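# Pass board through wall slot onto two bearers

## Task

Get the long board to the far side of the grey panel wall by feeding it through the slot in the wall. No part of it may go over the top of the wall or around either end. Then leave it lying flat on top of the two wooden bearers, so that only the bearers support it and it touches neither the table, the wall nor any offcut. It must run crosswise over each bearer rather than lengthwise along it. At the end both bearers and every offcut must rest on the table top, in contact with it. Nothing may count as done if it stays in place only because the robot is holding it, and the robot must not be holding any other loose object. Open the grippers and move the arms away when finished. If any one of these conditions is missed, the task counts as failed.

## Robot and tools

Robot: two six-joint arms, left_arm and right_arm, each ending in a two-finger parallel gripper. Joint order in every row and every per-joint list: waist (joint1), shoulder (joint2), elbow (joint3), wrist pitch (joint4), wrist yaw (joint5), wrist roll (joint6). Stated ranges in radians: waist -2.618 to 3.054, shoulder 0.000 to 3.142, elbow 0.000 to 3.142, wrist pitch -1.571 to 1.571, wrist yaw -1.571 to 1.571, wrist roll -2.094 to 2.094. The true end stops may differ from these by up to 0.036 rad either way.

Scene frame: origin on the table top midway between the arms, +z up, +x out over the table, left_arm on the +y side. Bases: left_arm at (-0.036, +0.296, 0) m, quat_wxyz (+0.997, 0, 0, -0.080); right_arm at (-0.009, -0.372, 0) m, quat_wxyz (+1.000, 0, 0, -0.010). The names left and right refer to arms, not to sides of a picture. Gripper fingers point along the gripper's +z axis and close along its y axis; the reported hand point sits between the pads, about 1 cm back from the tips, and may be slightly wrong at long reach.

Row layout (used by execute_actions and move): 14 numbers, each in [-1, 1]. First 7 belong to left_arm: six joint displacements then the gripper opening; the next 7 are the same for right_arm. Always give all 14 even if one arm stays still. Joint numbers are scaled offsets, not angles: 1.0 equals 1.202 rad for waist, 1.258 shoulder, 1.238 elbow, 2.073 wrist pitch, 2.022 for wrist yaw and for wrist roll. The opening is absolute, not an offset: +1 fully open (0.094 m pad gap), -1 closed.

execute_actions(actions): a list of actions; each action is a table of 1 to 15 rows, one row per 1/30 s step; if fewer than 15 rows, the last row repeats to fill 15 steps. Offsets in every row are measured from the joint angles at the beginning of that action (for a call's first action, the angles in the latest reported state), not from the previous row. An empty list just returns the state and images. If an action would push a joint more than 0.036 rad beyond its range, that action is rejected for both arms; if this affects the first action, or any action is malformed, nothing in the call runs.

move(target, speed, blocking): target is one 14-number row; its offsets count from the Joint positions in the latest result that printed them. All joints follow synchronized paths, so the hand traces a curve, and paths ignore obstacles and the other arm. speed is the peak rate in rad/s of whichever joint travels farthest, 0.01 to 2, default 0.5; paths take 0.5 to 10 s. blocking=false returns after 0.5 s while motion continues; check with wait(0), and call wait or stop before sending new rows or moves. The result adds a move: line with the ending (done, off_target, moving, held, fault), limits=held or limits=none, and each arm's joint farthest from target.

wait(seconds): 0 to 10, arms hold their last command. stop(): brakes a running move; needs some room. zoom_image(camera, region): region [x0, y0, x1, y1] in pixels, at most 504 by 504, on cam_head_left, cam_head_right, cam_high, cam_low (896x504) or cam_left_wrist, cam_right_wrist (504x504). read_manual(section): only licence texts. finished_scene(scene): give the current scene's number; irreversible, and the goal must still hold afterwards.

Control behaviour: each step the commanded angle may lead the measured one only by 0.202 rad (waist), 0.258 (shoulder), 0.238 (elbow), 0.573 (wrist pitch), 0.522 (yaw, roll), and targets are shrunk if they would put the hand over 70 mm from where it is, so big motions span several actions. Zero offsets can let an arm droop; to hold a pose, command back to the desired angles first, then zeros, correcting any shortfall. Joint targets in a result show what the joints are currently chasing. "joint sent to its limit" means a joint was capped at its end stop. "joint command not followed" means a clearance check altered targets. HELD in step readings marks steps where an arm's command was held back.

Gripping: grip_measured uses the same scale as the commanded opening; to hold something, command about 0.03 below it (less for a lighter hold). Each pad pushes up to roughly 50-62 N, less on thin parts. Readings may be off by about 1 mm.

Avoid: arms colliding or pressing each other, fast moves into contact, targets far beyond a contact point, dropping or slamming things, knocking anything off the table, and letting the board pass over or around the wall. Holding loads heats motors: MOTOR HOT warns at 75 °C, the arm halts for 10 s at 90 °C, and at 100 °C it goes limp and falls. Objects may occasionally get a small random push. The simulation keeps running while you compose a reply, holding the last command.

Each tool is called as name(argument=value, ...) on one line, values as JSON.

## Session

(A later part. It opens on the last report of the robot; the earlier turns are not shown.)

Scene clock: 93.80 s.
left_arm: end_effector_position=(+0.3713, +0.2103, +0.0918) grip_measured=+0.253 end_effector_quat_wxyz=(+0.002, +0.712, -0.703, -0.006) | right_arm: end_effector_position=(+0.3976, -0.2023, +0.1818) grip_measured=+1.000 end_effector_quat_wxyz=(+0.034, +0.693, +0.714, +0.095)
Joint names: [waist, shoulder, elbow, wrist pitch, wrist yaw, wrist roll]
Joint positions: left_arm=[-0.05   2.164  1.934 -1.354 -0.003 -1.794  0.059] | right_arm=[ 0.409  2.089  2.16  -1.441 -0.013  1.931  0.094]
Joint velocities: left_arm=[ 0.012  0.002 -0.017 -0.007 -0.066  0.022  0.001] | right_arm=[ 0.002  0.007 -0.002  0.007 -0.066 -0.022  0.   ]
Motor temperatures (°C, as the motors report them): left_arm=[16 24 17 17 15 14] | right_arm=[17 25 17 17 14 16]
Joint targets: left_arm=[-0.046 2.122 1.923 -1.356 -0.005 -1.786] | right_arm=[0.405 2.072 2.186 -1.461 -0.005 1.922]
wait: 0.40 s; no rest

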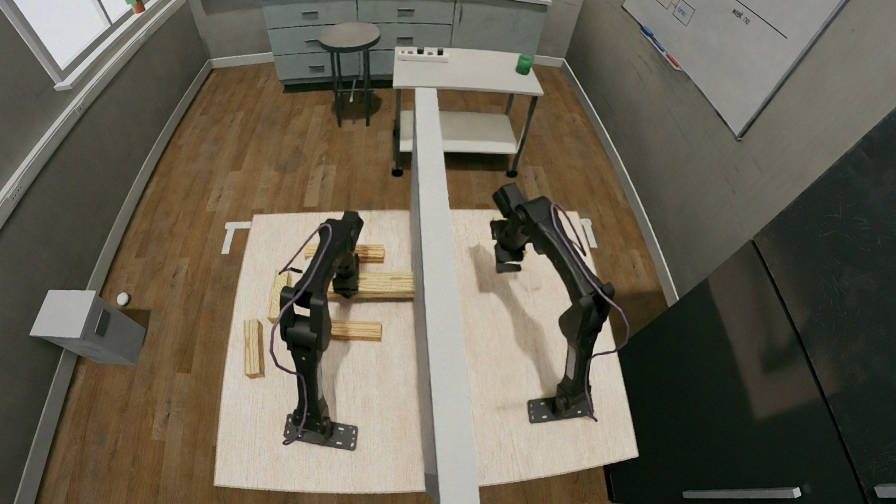

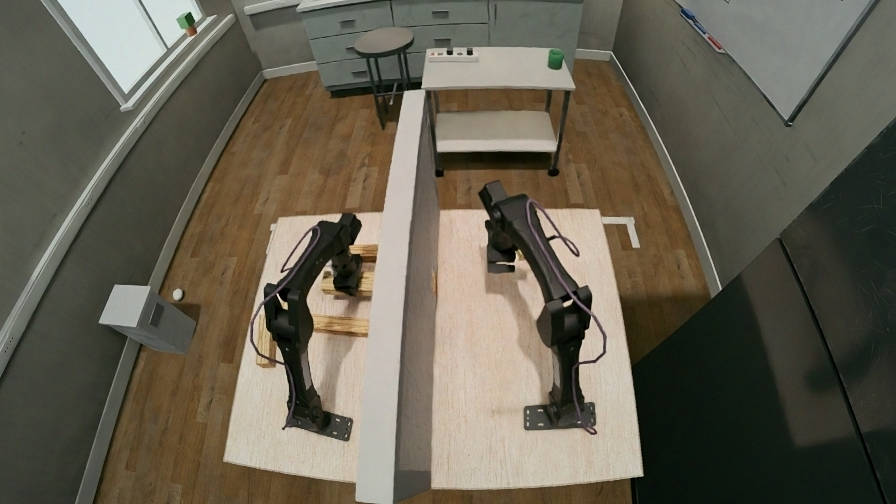

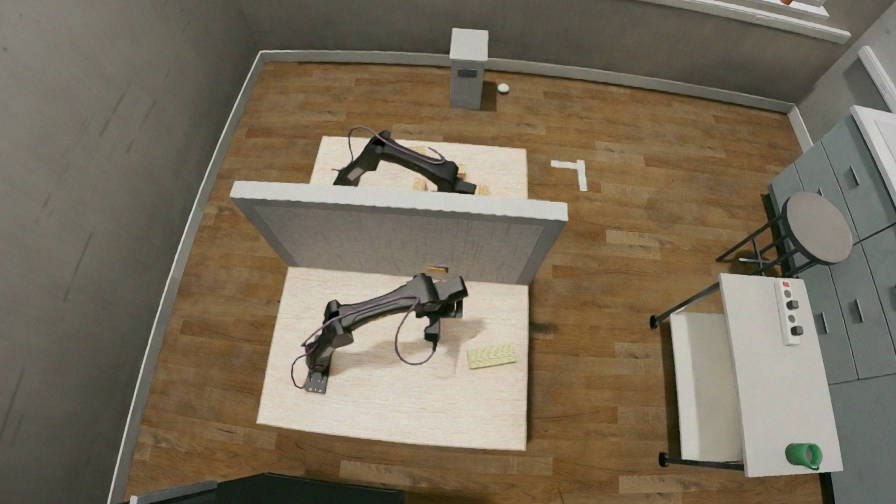

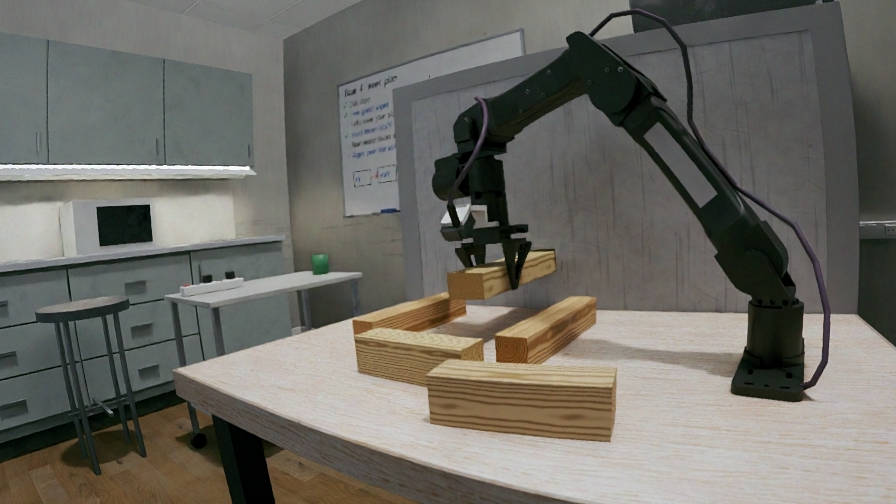

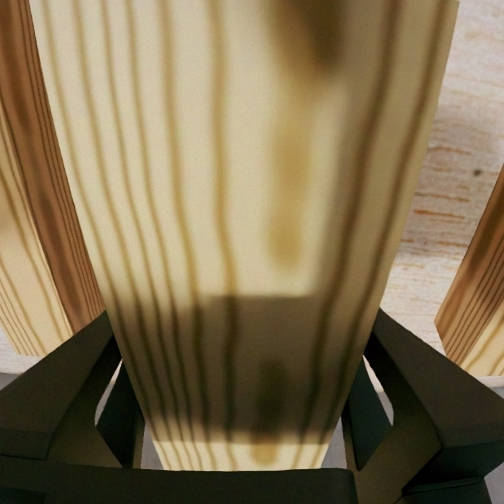

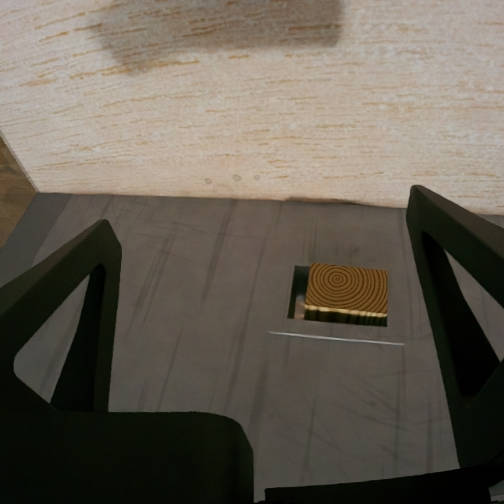

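execute_actions(actions=[[[0.01135,-0.03504,-0.01062,-0.00038,0.002,0.00797,0.19,-0.00333,-0.01351,0.0210,-0.00965,0.00396,-0.002,1.0],[0.01771,-0.03670,-0.01236,0.00021,0.002,0.01199,0.19,-0.00333,-0.01351,0.0210,-0.00965,0.00396,-0.002,1.0],[0.02406,-0.03835,-0.01409,0.00080,0.002,0.01600,0.19,-0.00333,-0.01351,0.0210,-0.00965,0.00396,-0.002,1.0],[0.03041,-0.04001,-0.01582,0.00138,0.002,0.02002,0.19,-0.00333,-0.01351,0.0210,-0.00965,0.00396,-0.002,1.0],[0.03677,-0.04166,-0.01756,0.00197,0.002,0.02403,0.19,-0.00333,-0.01351,0.0210,-0.00965,0.00396,-0.002,1.0],[0.04312,-0.04331,-0.01929,0.00255,0.002,0.02804,0.19,-0.00333,-0.01351,0.0210,-0.00965,0.00396,-0.002,1.0],[0.04947,-0.04497,-0.02102,0.00314,0.002,0.03206,0.19,-0.00333,-0.01351,0.0210,-0.00965,0.00396,-0.002,1.0],[0.05582,-0.04662,-0.02275,0.00372,0.002,0.03607,0.19,-0.00333,-0.01351,0.0210,-0.00965,0.00396,-0.002,1.0],[0.06218,-0.04828,-0.02449,0.00431,0.002,0.04009,0.19,-0.00333,-0.01351,0.0210,-0.00965,0.00396,-0.002,1.0],[0.06853,-0.04993,-0.02622,0.00489,0.002,0.04410,0.19,-0.00333,-0.01351,0.0210,-0.00965,0.00396,-0.002,1.0],[0.07488,-0.05158,-0.02795,0.00548,0.002,0.04811,0.19,-0.00333,-0.01351,0.0210,-0.00965,0.00396,-0.002,1.0],[0.08124,-0.05324,-0.02969,0.00606,0.002,0.05213,0.19,-0.00333,-0.01351,0.0210,-0.00965,0.00396,-0.002,1.0],[0.08759,-0.05489,-0.03142,0.00665,0.002,0.05614,0.19,-0.00333,-0.01351,0.0210,-0.00965,0.00396,-0.002,1.0],[0.09394,-0.05655,-0.03315,0.00723,0.002,0.06016,0.19,-0.00333,-0.01351,0.0210,-0.00965,0.00396,-0.002,1.0],[0.10029,-0.05820,-0.03489,0.00781,0.002,0.06417,0.19,-0.00333,-0.01351,0.0210,-0.00965,0.00396,-0.002,1.0]],[[0.02335,-0.03677,-0.01333,0.00202,0.006,0.01814,0.19,-0.00333,-0.01351,0.0210,-0.00965,0.00396,-0.002,1.0],[0.02839,-0.03777,-0.01375,0.00210,0.006,0.02095,0.19,-0.00333,-0.01351,0.0210,-0.00965,0.00396,-0.002,1.0],[0.03344,-0.03877,-0.01416,0.00219,0.006,0.02376,0.19,-0.00333,-0.01351,0.0210,-0.00965,0.00396,-0.002,1.0],[0.03848,-0.03977,-0.01458,0.00227,0.006,0.02657,0.19,-0.00333,-0.01351,0.0210,-0.00965,0.00396,-0.002,1.0],[0.04353,-0.04078,-0.01499,0.00236,0.006,0.02938,0.19,-0.00333,-0.01351,0.0210,-0.00965,0.00396,-0.002,1.0],[0.04858,-0.04178,-0.01540,0.00244,0.006,0.03218,0.19,-0.00333,-0.01351,0.0210,-0.00965,0.00396,-0.002,1.0],[0.05362,-0.04278,-0.01582,0.00253,0.006,0.03499,0.19,-0.00333,-0.01351,0.0210,-0.00965,0.00396,-0.002,1.0],[0.05867,-0.04378,-0.01623,0.00261,0.006,0.03780,0.19,-0.00333,-0.01351,0.0210,-0.00965,0.00396,-0.002,1.0],[0.06371,-0.04478,-0.01665,0.00270,0.006,0.04061,0.19,-0.00333,-0.01351,0.0210,-0.00965,0.00396,-0.002,1.0],[0.06876,-0.04578,-0.01706,0.00278,0.006,0.04342,0.19,-0.00333,-0.01351,0.0210,-0.00965,0.00396,-0.002,1.0],[0.07381,-0.04678,-0.01747,0.00287,0.006,0.04623,0.19,-0.00333,-0.01351,0.0210,-0.00965,0.00396,-0.002,1.0],[0.07885,-0.04778,-0.01789,0.00295,0.006,0.04904,0.19,-0.00333,-0.01351,0.0210,-0.00965,0.00396,-0.002,1.0],[0.08390,-0.04878,-0.01830,0.00303,0.006,0.05185,0.19,-0.00333,-0.01351,0.0210,-0.00965,0.00396,-0.002,1.0]]])

wait(seconds=0.4)

Scene clock: 96.43 s.
left_arm: end_effector_position=(+0.3731, +0.2922, +0.0955) grip_measured=+0.253 end_effector_quat_wxyz=(-0.000, +0.719, -0.695, -0.005) | right_arm: end_effector_position=(+0.3976, -0.2023, +0.1818) grip_measured=+1.000 end_effector_quat_wxyz=(+0.034, +0.693, +0.714, +0.095)
Joint names: [waist, shoulder, elbow, wrist pitch, wrist yaw, wrist roll]
Joint positions: left_arm=[ 0.146  2.125  1.888 -1.341 -0.007 -1.619  0.059] | right_arm=[ 0.409  2.089  2.16  -1.441 -0.013  1.93   0.094]
Joint velocities: left_arm=[ 0.154 -0.056  0.007 -0.007 -0.051  0.095 -0.001] | right_arm=[-0.002  0.007 -0.007  0.066 -0.051 -0.066  0.   ]
Motor temperatures (°C, as the motors report them): left_arm=[16 24 17 17 15 14] | right_arm=[17 25 17 17 14 16]
Joint targets: left_arm=[0.154 2.079 1.880 -1.338 0.005 -1.598] | right_arm=[0.405 2.072 2.186 -1.461 -0.005 1.926]
Step readings (joint positions; steps 1 to 15: 1st action; 16 to 30: 2nd action):
0: left_arm=[-0.050 2.164 1.934 -1.354 -0.003 -1.794] | right_arm=[0.409 2.089 2.160 -1.441 -0.013 1.930]
1: left_arm=[-0.049 2.164 1.934 -1.354 -0.003 -1.793] | right_arm=[0.409 2.089 2.160 -1.441 -0.013 1.930]
2: left_arm=[-0.048 2.164 1.934 -1.353 -0.003 -1.791] | right_arm=[0.409 2.089 2.160 -1.441 -0.013 1.930]
4: left_arm=[-0.042 2.164 1.934 -1.351 -0.002 -1.782] | right_arm=[0.409 2.089 2.160 -1.441 -0.013 1.930]
8: left_arm=[-0.012 2.155 1.919 -1.347 -0.002 -1.756] | right_arm=[0.409 2.089 2.160 -1.441 -0.013 1.930]
15: left_arm=[0.054 2.140 1.902 -1.345 -0.007 -1.703] | right_arm=[0.409 2.089 2.160 -1.441 -0.013 1.930]
16: left_arm=[0.062 2.138 1.900 -1.344 -0.007 -1.697] | right_arm=[0.409 2.089 2.160 -1.441 -0.013 1.930]
17: left_arm=[0.069 2.137 1.898 -1.343 -0.007 -1.691] | right_arm=[0.409 2.089 2.160 -1.441 -0.013 1.930]
19: left_arm=[0.083 2.136 1.894 -1.343 -0.007 -1.680] | right_arm=[0.409 2.089 2.160 -1.441 -0.013 1.930]
23: left_arm=[0.108 2.134 1.890 -1.343 -0.007 -1.657] | right_arm=[0.409 2.089 2.160 -1.441 -0.013 1.930]
30: Joint positions above

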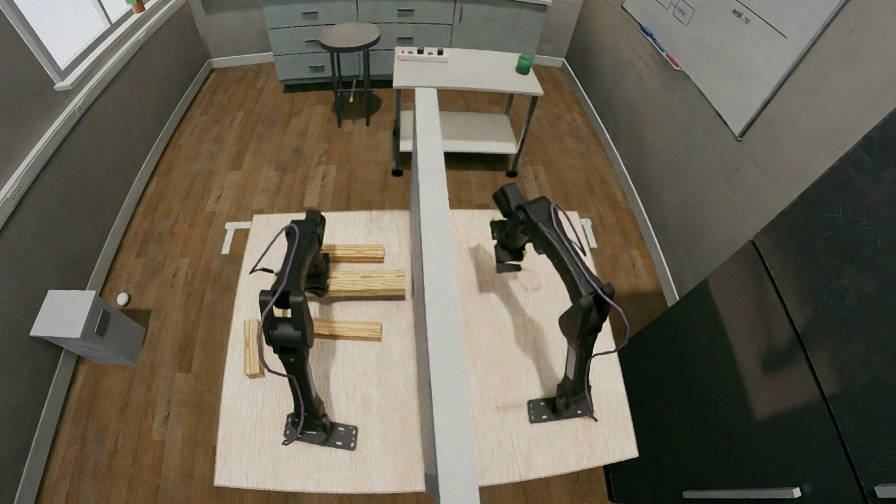

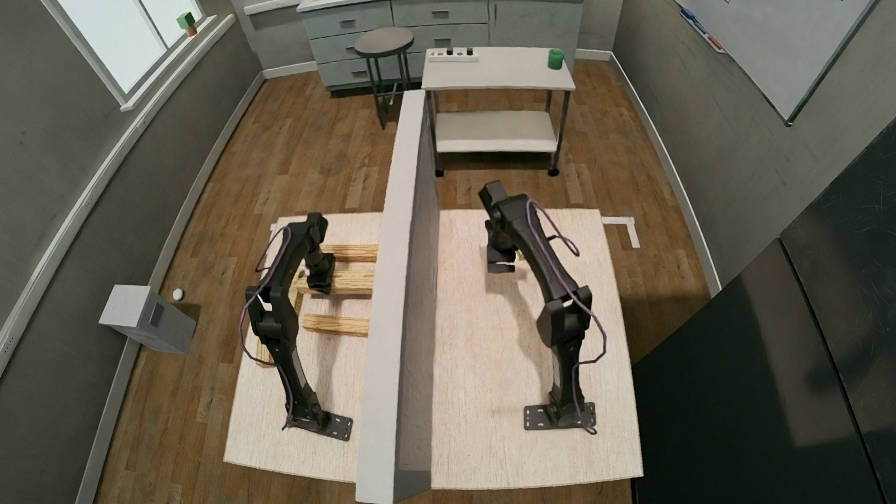

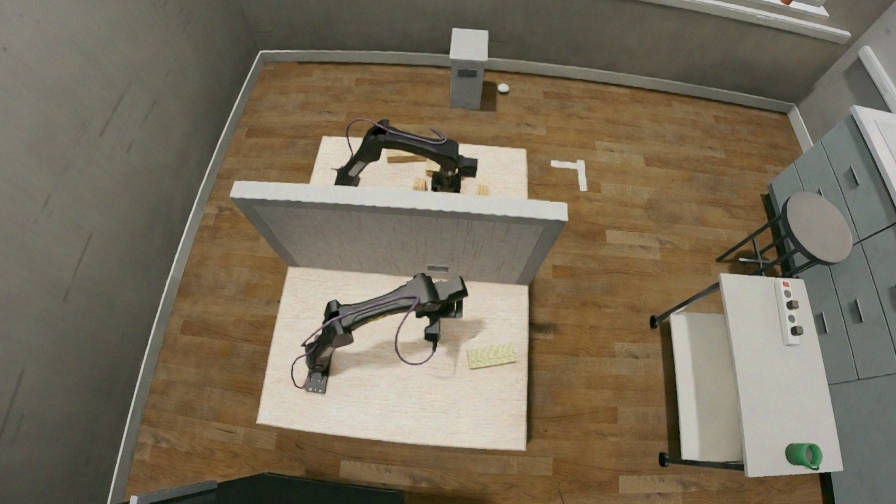

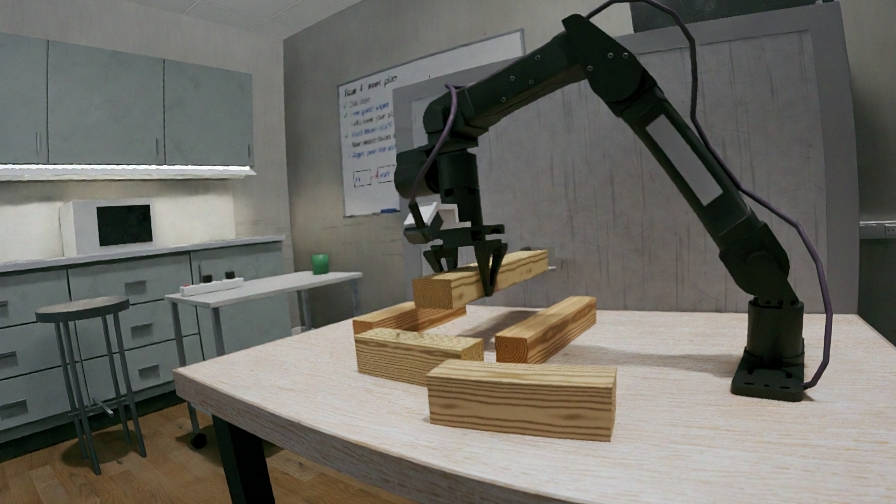

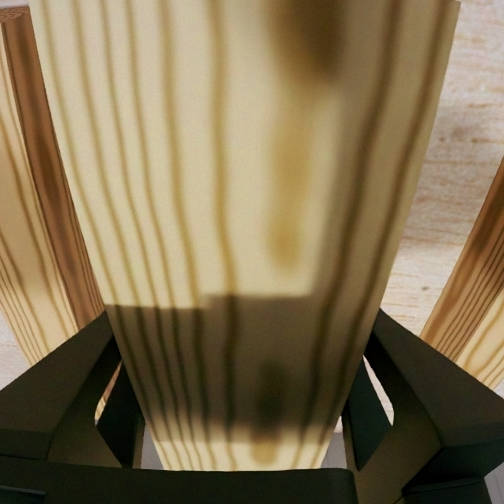

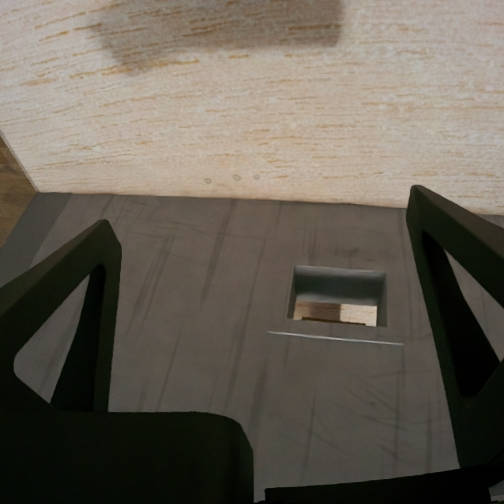

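Scene clock: 96.83 s.
left_arm: end_effector_position=(+0.3734, +0.2954, +0.0966) grip_measured=+0.253 end_effector_quat_wxyz=(-0.002, +0.717, -0.697, -0.004) | right_arm: end_effector_position=(+0.3976, -0.2023, +0.1818) grip_measured=+1.000 end_effector_quat_wxyz=(+0.034, +0.693, +0.714, +0.095)
Joint names: [waist, shoulder, elbow, wrist pitch, wrist yaw, wrist roll]
Joint positions: left_arm=[ 0.154  2.122  1.888 -1.34  -0.008 -1.605  0.059] | right_arm=[ 0.409  2.089  2.16  -1.441 -0.013  1.93   0.094]
Joint velocities: left_arm=[ 0.002  0.012 -0.002 -0.081 -0.022  0.022  0.001] | right_arm=[ 0.002  0.002  0.007 -0.037 -0.022 -0.037  0.   ]
Motor temperatures (°C, as the motors report them): left_arm=[16 24 17 17 15 14] | right_arm=[17 25 17 17 14 16]
Joint targets: left_arm=[0.155 2.078 1.880 -1.338 0.005 -1.598] | right_arm=[0.405 2.072 2.186 -1.461 -0.005 1.926]
wait: 0.40 s; no rest

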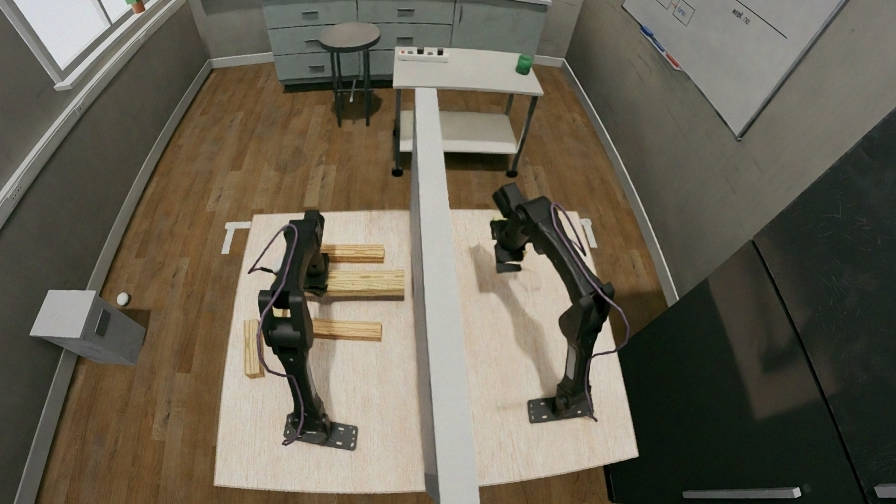

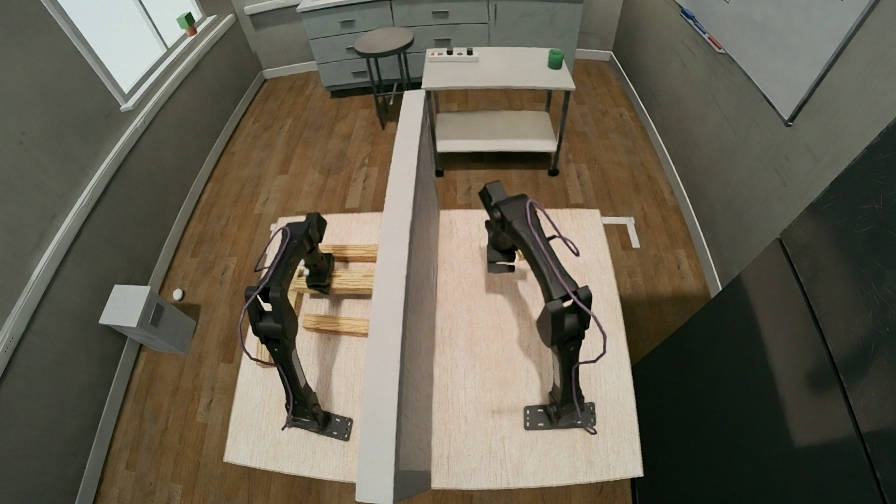

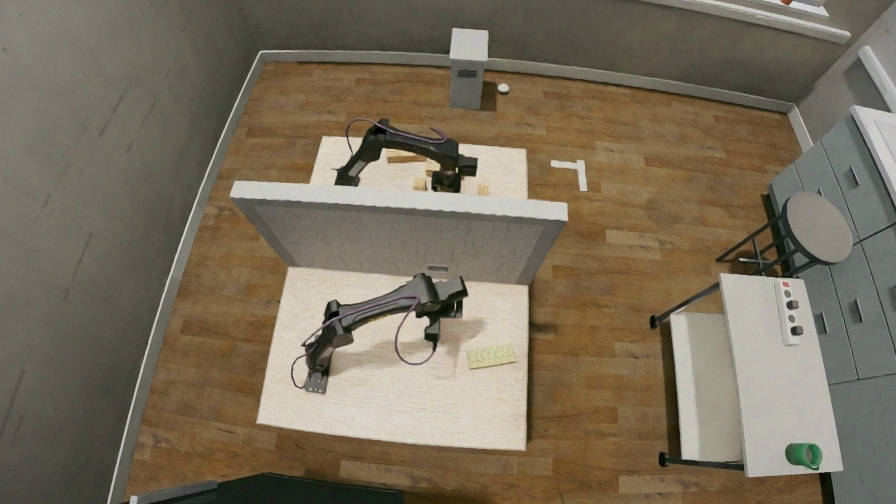

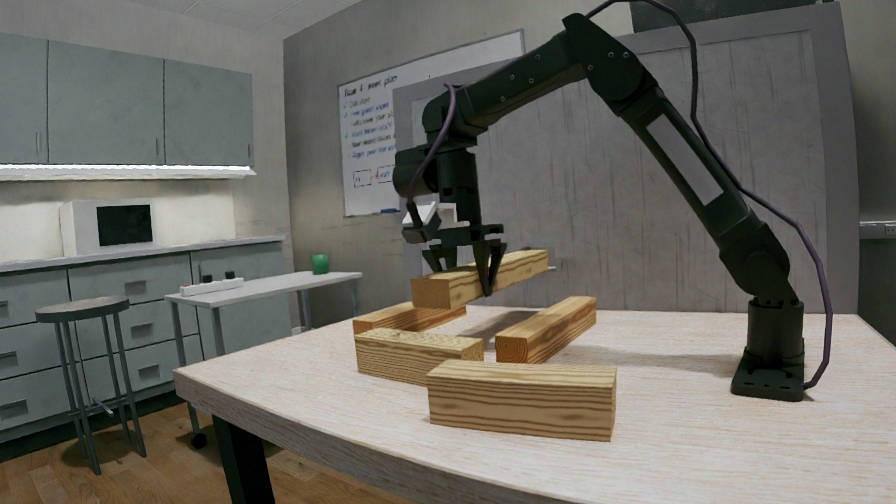

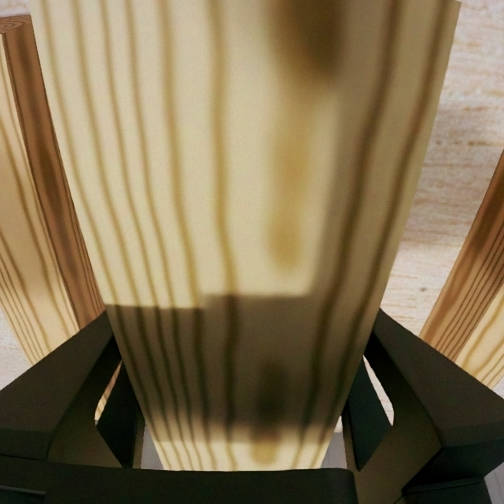

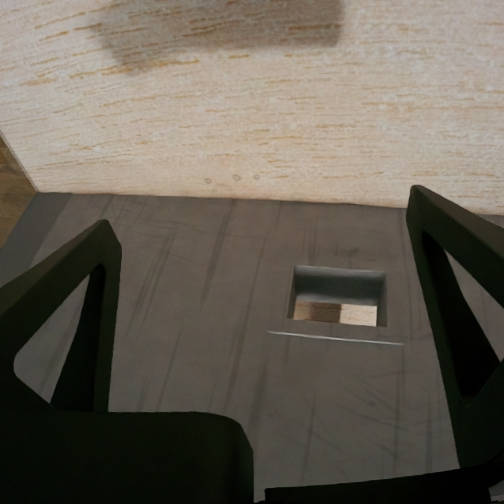

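zoom_image(camera="cam_head_left", region=[220, 200, 440, 400])

Region (220, 200, 440, 400) of cam_head_left's 896x504 image, scaled by 2.291, with more detail than that image has; it fills the top 458 rows of this view, and the rest is white.

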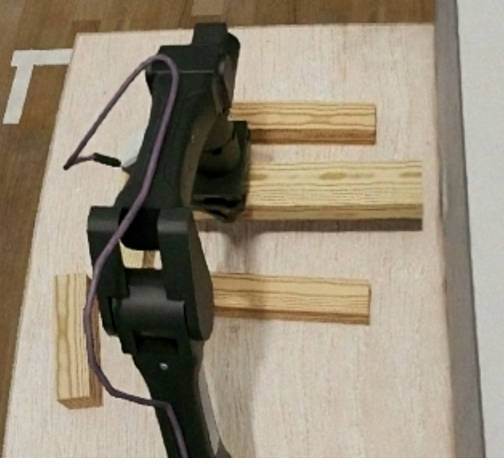

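move(target=[-0.09068,0.23916,0.40373,-0.08623,0.0079,0.74332,0.19,-0.00333,-0.01351,0.0210,-0.00965,0.00396,-0.002,1.0], speed=0.9)

Scene clock: 100.87 s.
left_arm: end_effector_position=(+0.4326, +0.2453, +0.0830) grip_measured=+0.253 end_effector_quat_wxyz=(+0.006, +0.001, +1.000, +0.000) | right_arm: end_effector_position=(+0.3976, -0.2023, +0.1818) grip_measured=+1.000 end_effector_quat_wxyz=(+0.034, +0.693, +0.714, +0.095)
Joint names: [waist, shoulder, elbow, wrist pitch, wrist yaw, wrist roll]
Joint positions: left_arm=[ 0.05   2.428  2.347 -1.478 -0.001 -0.108  0.059] | right_arm=[ 0.409  2.089  2.16  -1.441 -0.013  1.93   0.094]
Joint velocities: left_arm=[ 0.012  0.007 -0.012  0.007 -0.037  0.037 -0.001] | right_arm=[ 0.002 -0.012 -0.002  0.037 -0.037  0.022  0.   ]
Motor temperatures (°C, as the motors report them): left_arm=[16 25 17 17 15 14] | right_arm=[17 26 17 17 14 16]
Joint targets: left_arm=[0.044 2.423 2.388 -1.519 0.008 -0.102] | right_arm=[0.405 2.072 2.186 -1.461 -0.005 1.926]
move: off_target (left_arm, right_arm); limits=none; left_arm: farthest joint: the elbow, 0.041 radians from its target (0.500 radians at the start); right_arm: farthest joint: the elbow, 0.026 radians from its target (0.026 radians at the start)

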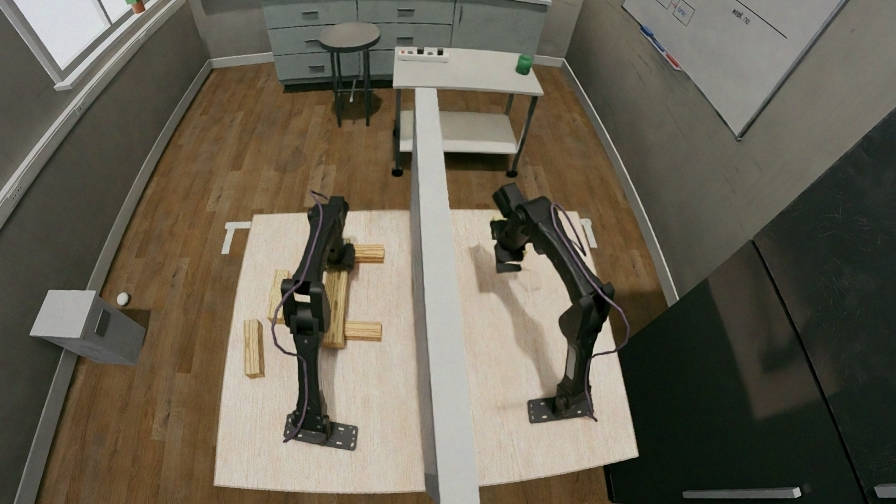

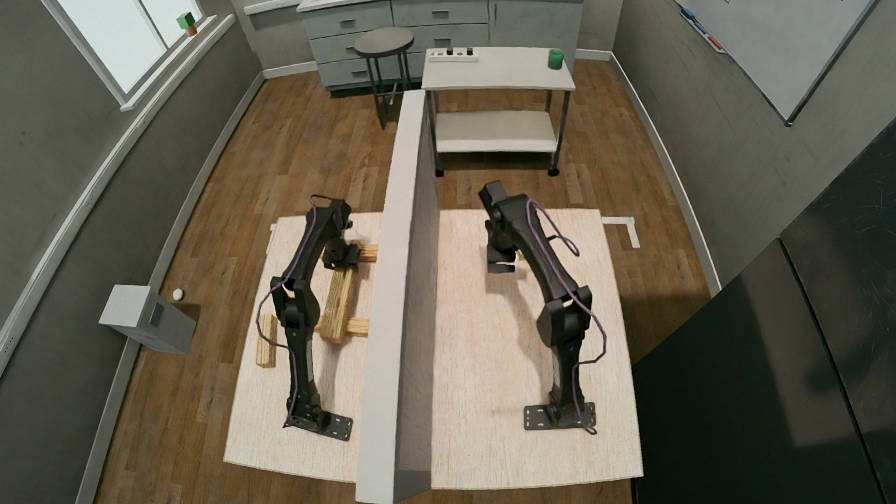

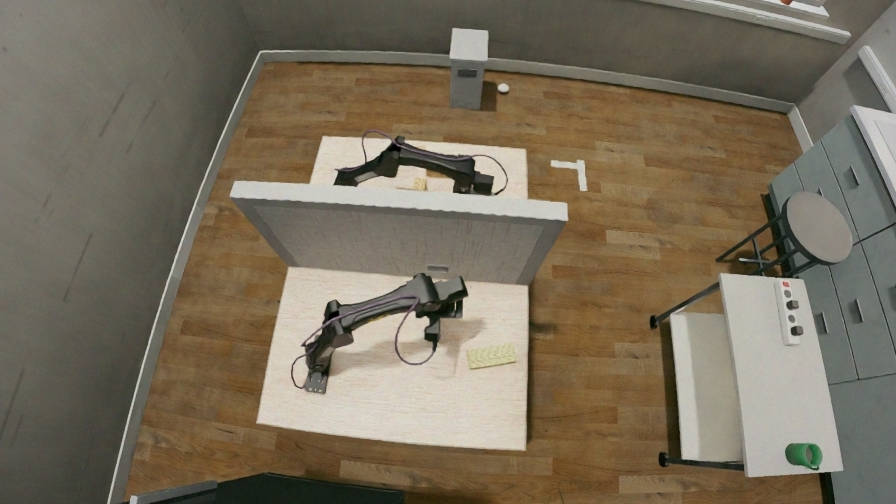

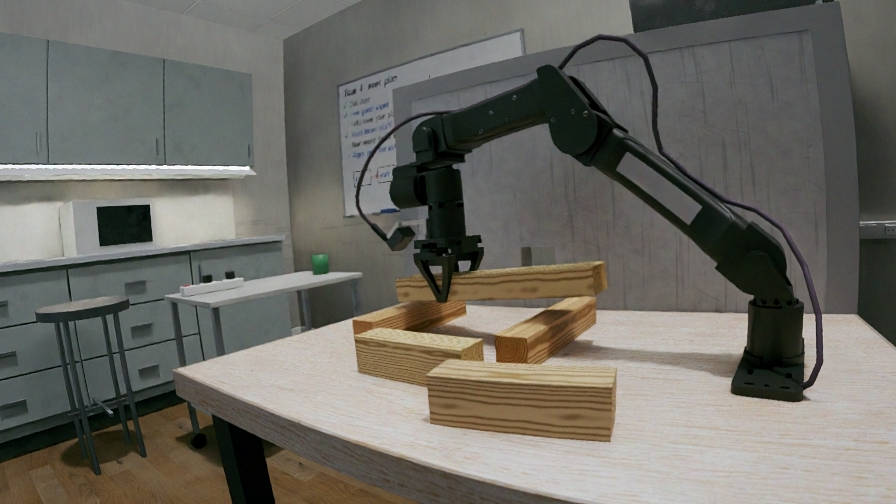

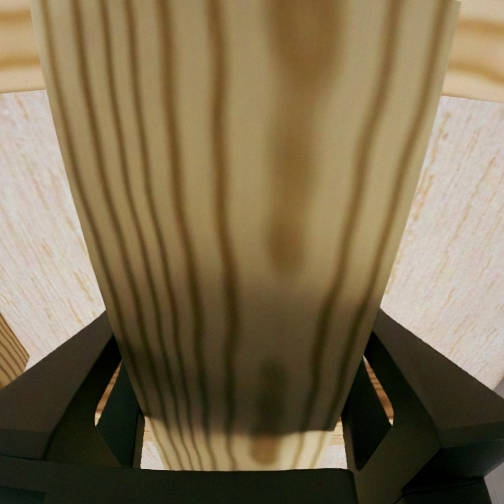

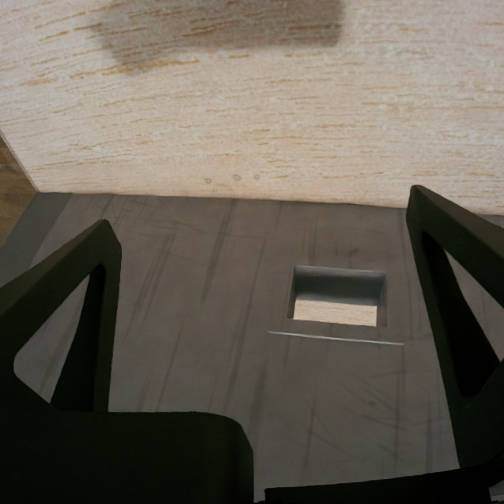

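zoom_image(camera="cam_low", region=[330, 200, 650, 400])

zoom_image(camera="cam_head_left", region=[240, 190, 420, 390])

Region (330, 200, 650, 400) of cam_low's 896x504 image, scaled by 1.575, with more detail than that image has; it fills the top 315 rows of this view, and the rest is white.

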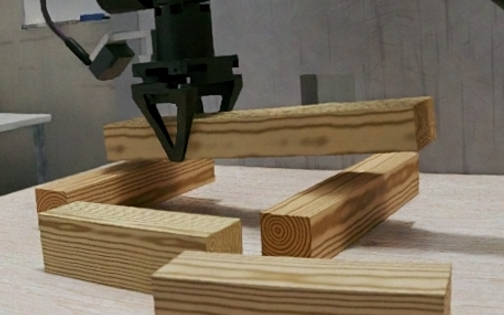

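Region (240, 190, 420, 390) of cam_head_left's 896x504 image, scaled by 2.520, with more detail than that image has; it fills the left 454 columns of this view, and the rest is white.

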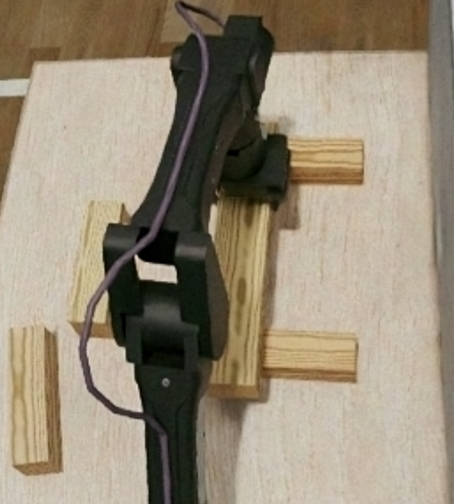

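execute_actions(actions=[[[-0.00438,-0.00397,0.02323,-0.01616,0.00396,0.0026,0.19,-0.00333,-0.01351,0.0210,-0.00965,0.00396,-0.002,1.0],[-0.00375,-0.00397,0.01333,-0.01255,0.00348,0.00224,0.19,-0.00333,-0.01351,0.0210,-0.00965,0.00396,-0.002,1.0],[-0.00313,-0.00397,0.00344,-0.00893,0.00299,0.00187,0.19,-0.00333,-0.01351,0.0210,-0.00965,0.00396,-0.002,1.0],[-0.0025,-0.00397,-0.00646,-0.00531,0.0025,0.0015,0.19,-0.00333,-0.01351,0.0210,-0.00965,0.00396,-0.002,1.0],[-0.0025,-0.00296,-0.00888,-0.00372,0.0025,0.0015,0.19,-0.00333,-0.01351,0.0210,-0.00965,0.00396,-0.002,1.0],[-0.0025,-0.00195,-0.01131,-0.00213,0.0025,0.0015,0.19,-0.00333,-0.01351,0.0210,-0.00965,0.00396,-0.002,1.0],[-0.0025,-0.00094,-0.01373,-0.00053,0.0025,0.0015,0.19,-0.00333,-0.01351,0.0210,-0.00965,0.00396,-0.002,1.0],[-0.0025,0.00007,-0.01616,0.00106,0.0025,0.0015,0.19,-0.00333,-0.01351,0.0210,-0.00965,0.00396,-0.002,1.0],[-0.0025,0.00109,-0.01858,0.00265,0.0025,0.0015,0.19,-0.00333,-0.01351,0.0210,-0.00965,0.00396,-0.002,1.0],[-0.0025,0.00210,-0.02100,0.00424,0.0025,0.0015,0.19,-0.00333,-0.01351,0.0210,-0.00965,0.00396,-0.002,1.0],[-0.0025,0.00311,-0.02343,0.00583,0.0025,0.0015,0.19,-0.00333,-0.01351,0.0210,-0.00965,0.00396,-0.002,1.0],[-0.0025,0.00412,-0.02585,0.00743,0.0025,0.0015,0.19,-0.00333,-0.01351,0.0210,-0.00965,0.00396,-0.002,1.0],[-0.0025,0.00513,-0.02828,0.00902,0.0025,0.0015,0.19,-0.00333,-0.01351,0.0210,-0.00965,0.00396,-0.002,1.0],[-0.0025,0.00614,-0.03070,0.01061,0.0025,0.0015,0.19,-0.00333,-0.01351,0.0210,-0.00965,0.00396,-0.002,1.0],[-0.0025,0.00715,-0.03312,0.01220,0.0025,0.0015,0.19,-0.00333,-0.01351,0.0210,-0.00965,0.00396,-0.002,1.0]],[[-0.0025,-0.00141,-0.01035,-0.00335,0.0025,0.0015,0.19,-0.00333,-0.01351,0.0210,-0.00965,0.00396,-0.002,1.0],[-0.0025,-0.00123,-0.01101,-0.00284,0.0025,0.0015,0.19,-0.00333,-0.01351,0.0210,-0.00965,0.00396,-0.002,1.0],[-0.0025,-0.00104,-0.01167,-0.00233,0.0025,0.0015,0.19,-0.00333,-0.01351,0.0210,-0.00965,0.00396,-0.002,1.0],[-0.0025,-0.00085,-0.01233,-0.00182,0.0025,0.0015,0.19,-0.00333,-0.01351,0.0210,-0.00965,0.00396,-0.002,1.0],[-0.0025,-0.00067,-0.01299,-0.00131,0.0025,0.0015,0.19,-0.00333,-0.01351,0.0210,-0.00965,0.00396,-0.002,1.0],[-0.0025,-0.00048,-0.01365,-0.00079,0.0025,0.0015,0.19,-0.00333,-0.01351,0.0210,-0.00965,0.00396,-0.002,1.0],[-0.0025,-0.00029,-0.01431,-0.00028,0.0025,0.0015,0.19,-0.00333,-0.01351,0.0210,-0.00965,0.00396,-0.002,1.0],[-0.0025,-0.00010,-0.01497,0.00023,0.0025,0.0015,0.19,-0.00333,-0.01351,0.0210,-0.00965,0.00396,-0.002,1.0],[-0.0025,0.00008,-0.01563,0.00074,0.0025,0.0015,0.19,-0.00333,-0.01351,0.0210,-0.00965,0.00396,-0.002,1.0],[-0.0025,0.00027,-0.01629,0.00125,0.0025,0.0015,0.19,-0.00333,-0.01351,0.0210,-0.00965,0.00396,-0.002,1.0],[-0.0025,0.00046,-0.01695,0.00176,0.0025,0.0015,0.19,-0.00333,-0.01351,0.0210,-0.00965,0.00396,-0.002,1.0],[-0.0025,0.00064,-0.01761,0.00227,0.0025,0.0015,0.19,-0.00333,-0.01351,0.0210,-0.00965,0.00396,-0.002,1.0]]])

Scene clock: 103.47 s.
left_arm: end_effector_position=(+0.4380, +0.2446, +0.0712) grip_measured=+0.253 end_effector_quat_wxyz=(+0.011, +0.001, +1.000, -0.000) | right_arm: end_effector_position=(+0.3976, -0.2023, +0.1818) grip_measured=+1.000 end_effector_quat_wxyz=(+0.034, +0.693, +0.714, +0.095)
Joint names: [waist, shoulder, elbow, wrist pitch, wrist yaw, wrist roll]
Joint positions: left_arm=[ 0.05   2.439  2.319 -1.43  -0.001 -0.108  0.059] | right_arm=[ 0.409  2.089  2.16  -1.441 -0.013  1.93   0.094]
Joint velocities: left_arm=[ 0.007  0.002  0.012  0.022 -0.037 -0.007 -0.001] | right_arm=[ 0.007 -0.007 -0.012  0.066 -0.022 -0.007  0.   ]
Motor temperatures (°C, as the motors report them): left_arm=[16 25 17 17 15 14] | right_arm=[17 26 17 17 14 16]
Joint targets: left_arm=[0.047 2.435 2.301 -1.445 0.004 -0.105] | right_arm=[0.405 2.072 2.186 -1.461 -0.005 1.926]
Step readings (joint positions; steps 1 to 15: 1st action; 16 to 30: 2nd action):
0: left_arm=[0.050 2.428 2.347 -1.478 -0.001 -0.108] | right_arm=[0.409 2.089 2.160 -1.441 -0.013 1.930]
1: left_arm=[0.050 2.428 2.347 -1.478 -0.001 -0.108] | right_arm=[0.409 2.089 2.160 -1.441 -0.013 1.930]
2: left_arm=[0.050 2.428 2.347 -1.478 -0.001 -0.108] | right_arm=[0.409 2.089 2.160 -1.441 -0.013 1.930]
4: left_arm=[0.050 2.428 2.347 -1.478 -0.001 -0.108] | right_arm=[0.409 2.089 2.160 -1.441 -0.013 1.930]
8: left_arm=[0.050 2.428 2.347 -1.471 -0.001 -0.108] | right_arm=[0.409 2.089 2.160 -1.441 -0.013 1.930]
15: left_arm=[0.050 2.434 2.323 -1.449 -0.001 -0.108] | right_arm=[0.409 2.089 2.160 -1.441 -0.013 1.930]
16: left_arm=[0.050 2.436 2.321 -1.447 -0.001 -0.108] | right_arm=[0.409 2.089 2.160 -1.441 -0.013 1.930]
17: left_arm=[0.050 2.438 2.320 -1.445 -0.001 -0.108] | right_arm=[0.409 2.089 2.160 -1.441 -0.013 1.930]
19: left_arm=[0.050 2.439 2.319 -1.440 -0.001 -0.108] | right_arm=[0.409 2.089 2.160 -1.441 -0.013 1.930]
23: left_arm=[0.050 2.439 2.319 -1.436 -0.001 -0.108] | right_arm=[0.409 2.089 2.160 -1.441 -0.013 1.930]
30: Joint positions above

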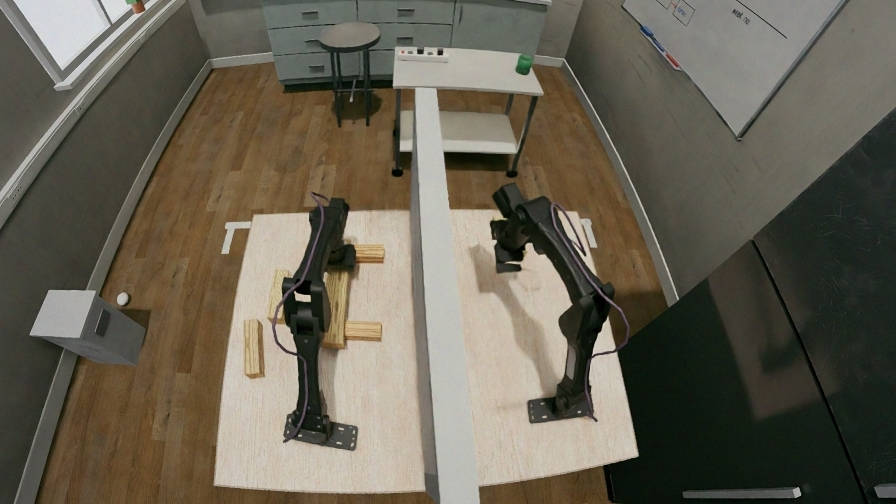

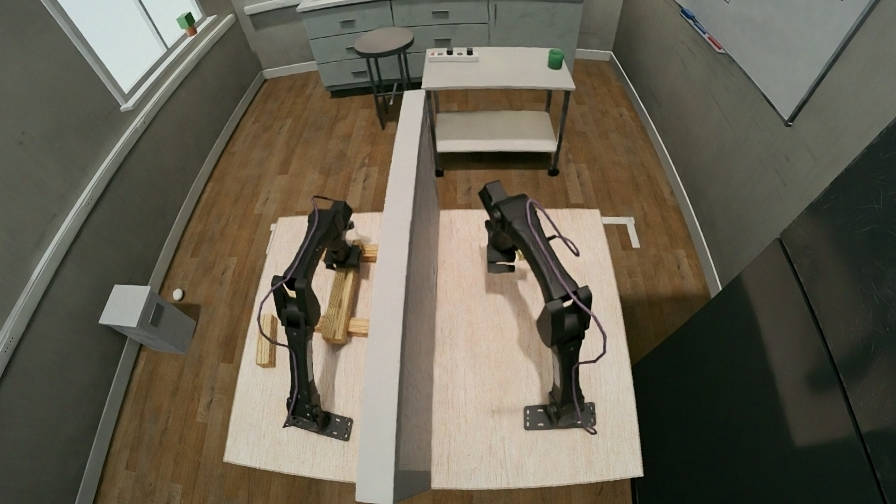

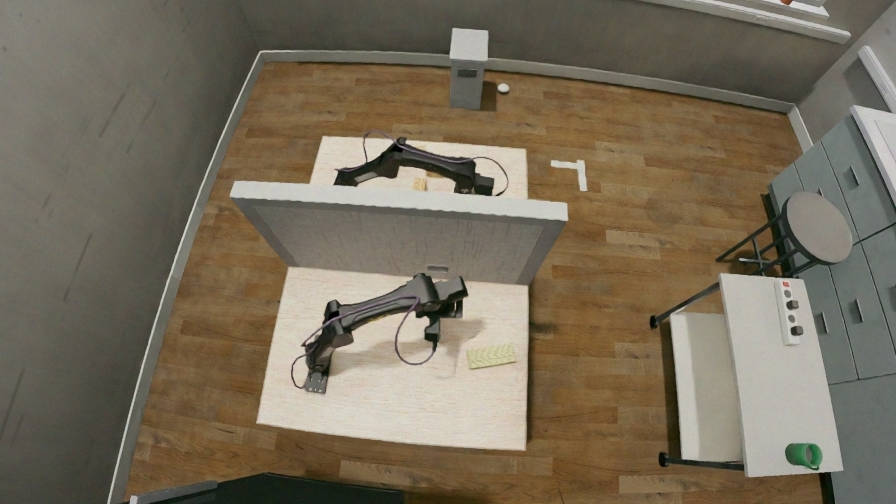

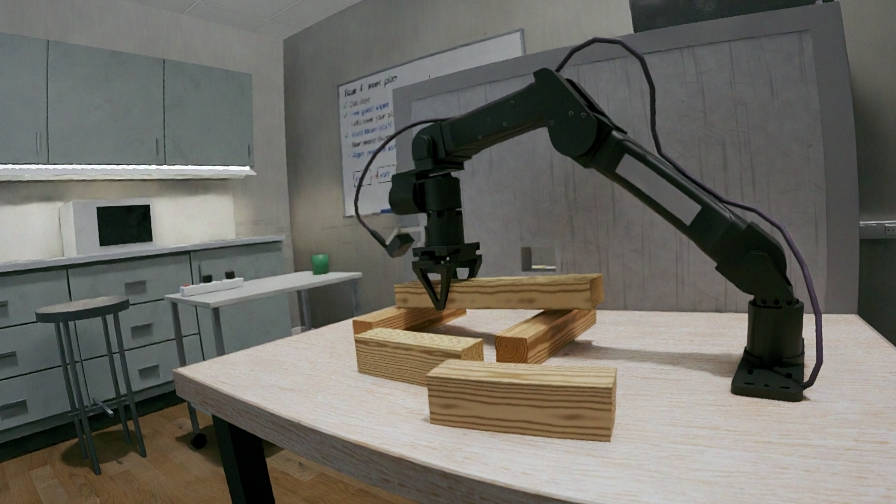

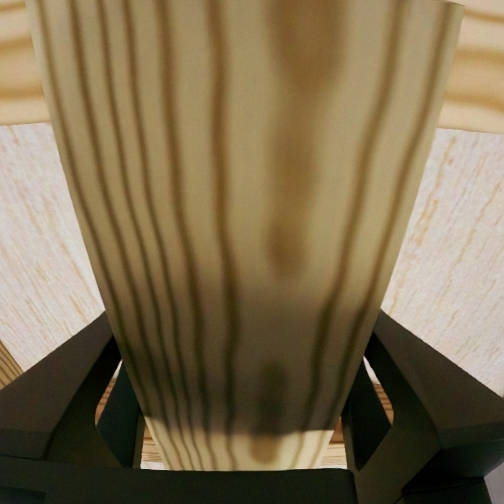

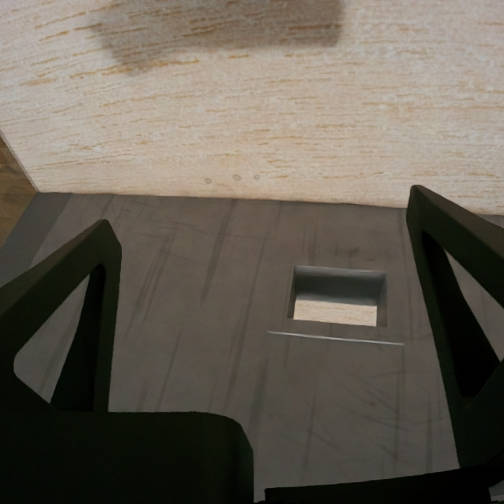

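zoom_image(camera="cam_low", region=[340, 240, 640, 380])

Region (340, 240, 640, 380) of cam_low's 896x504 image, scaled by 1.680, with more detail than that image has; it fills the top 235 rows of this view, and the rest is white.

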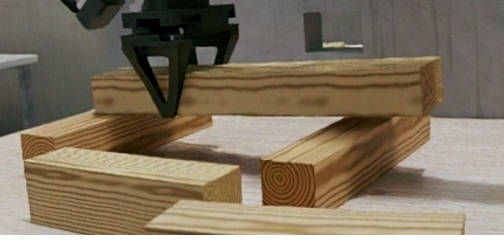

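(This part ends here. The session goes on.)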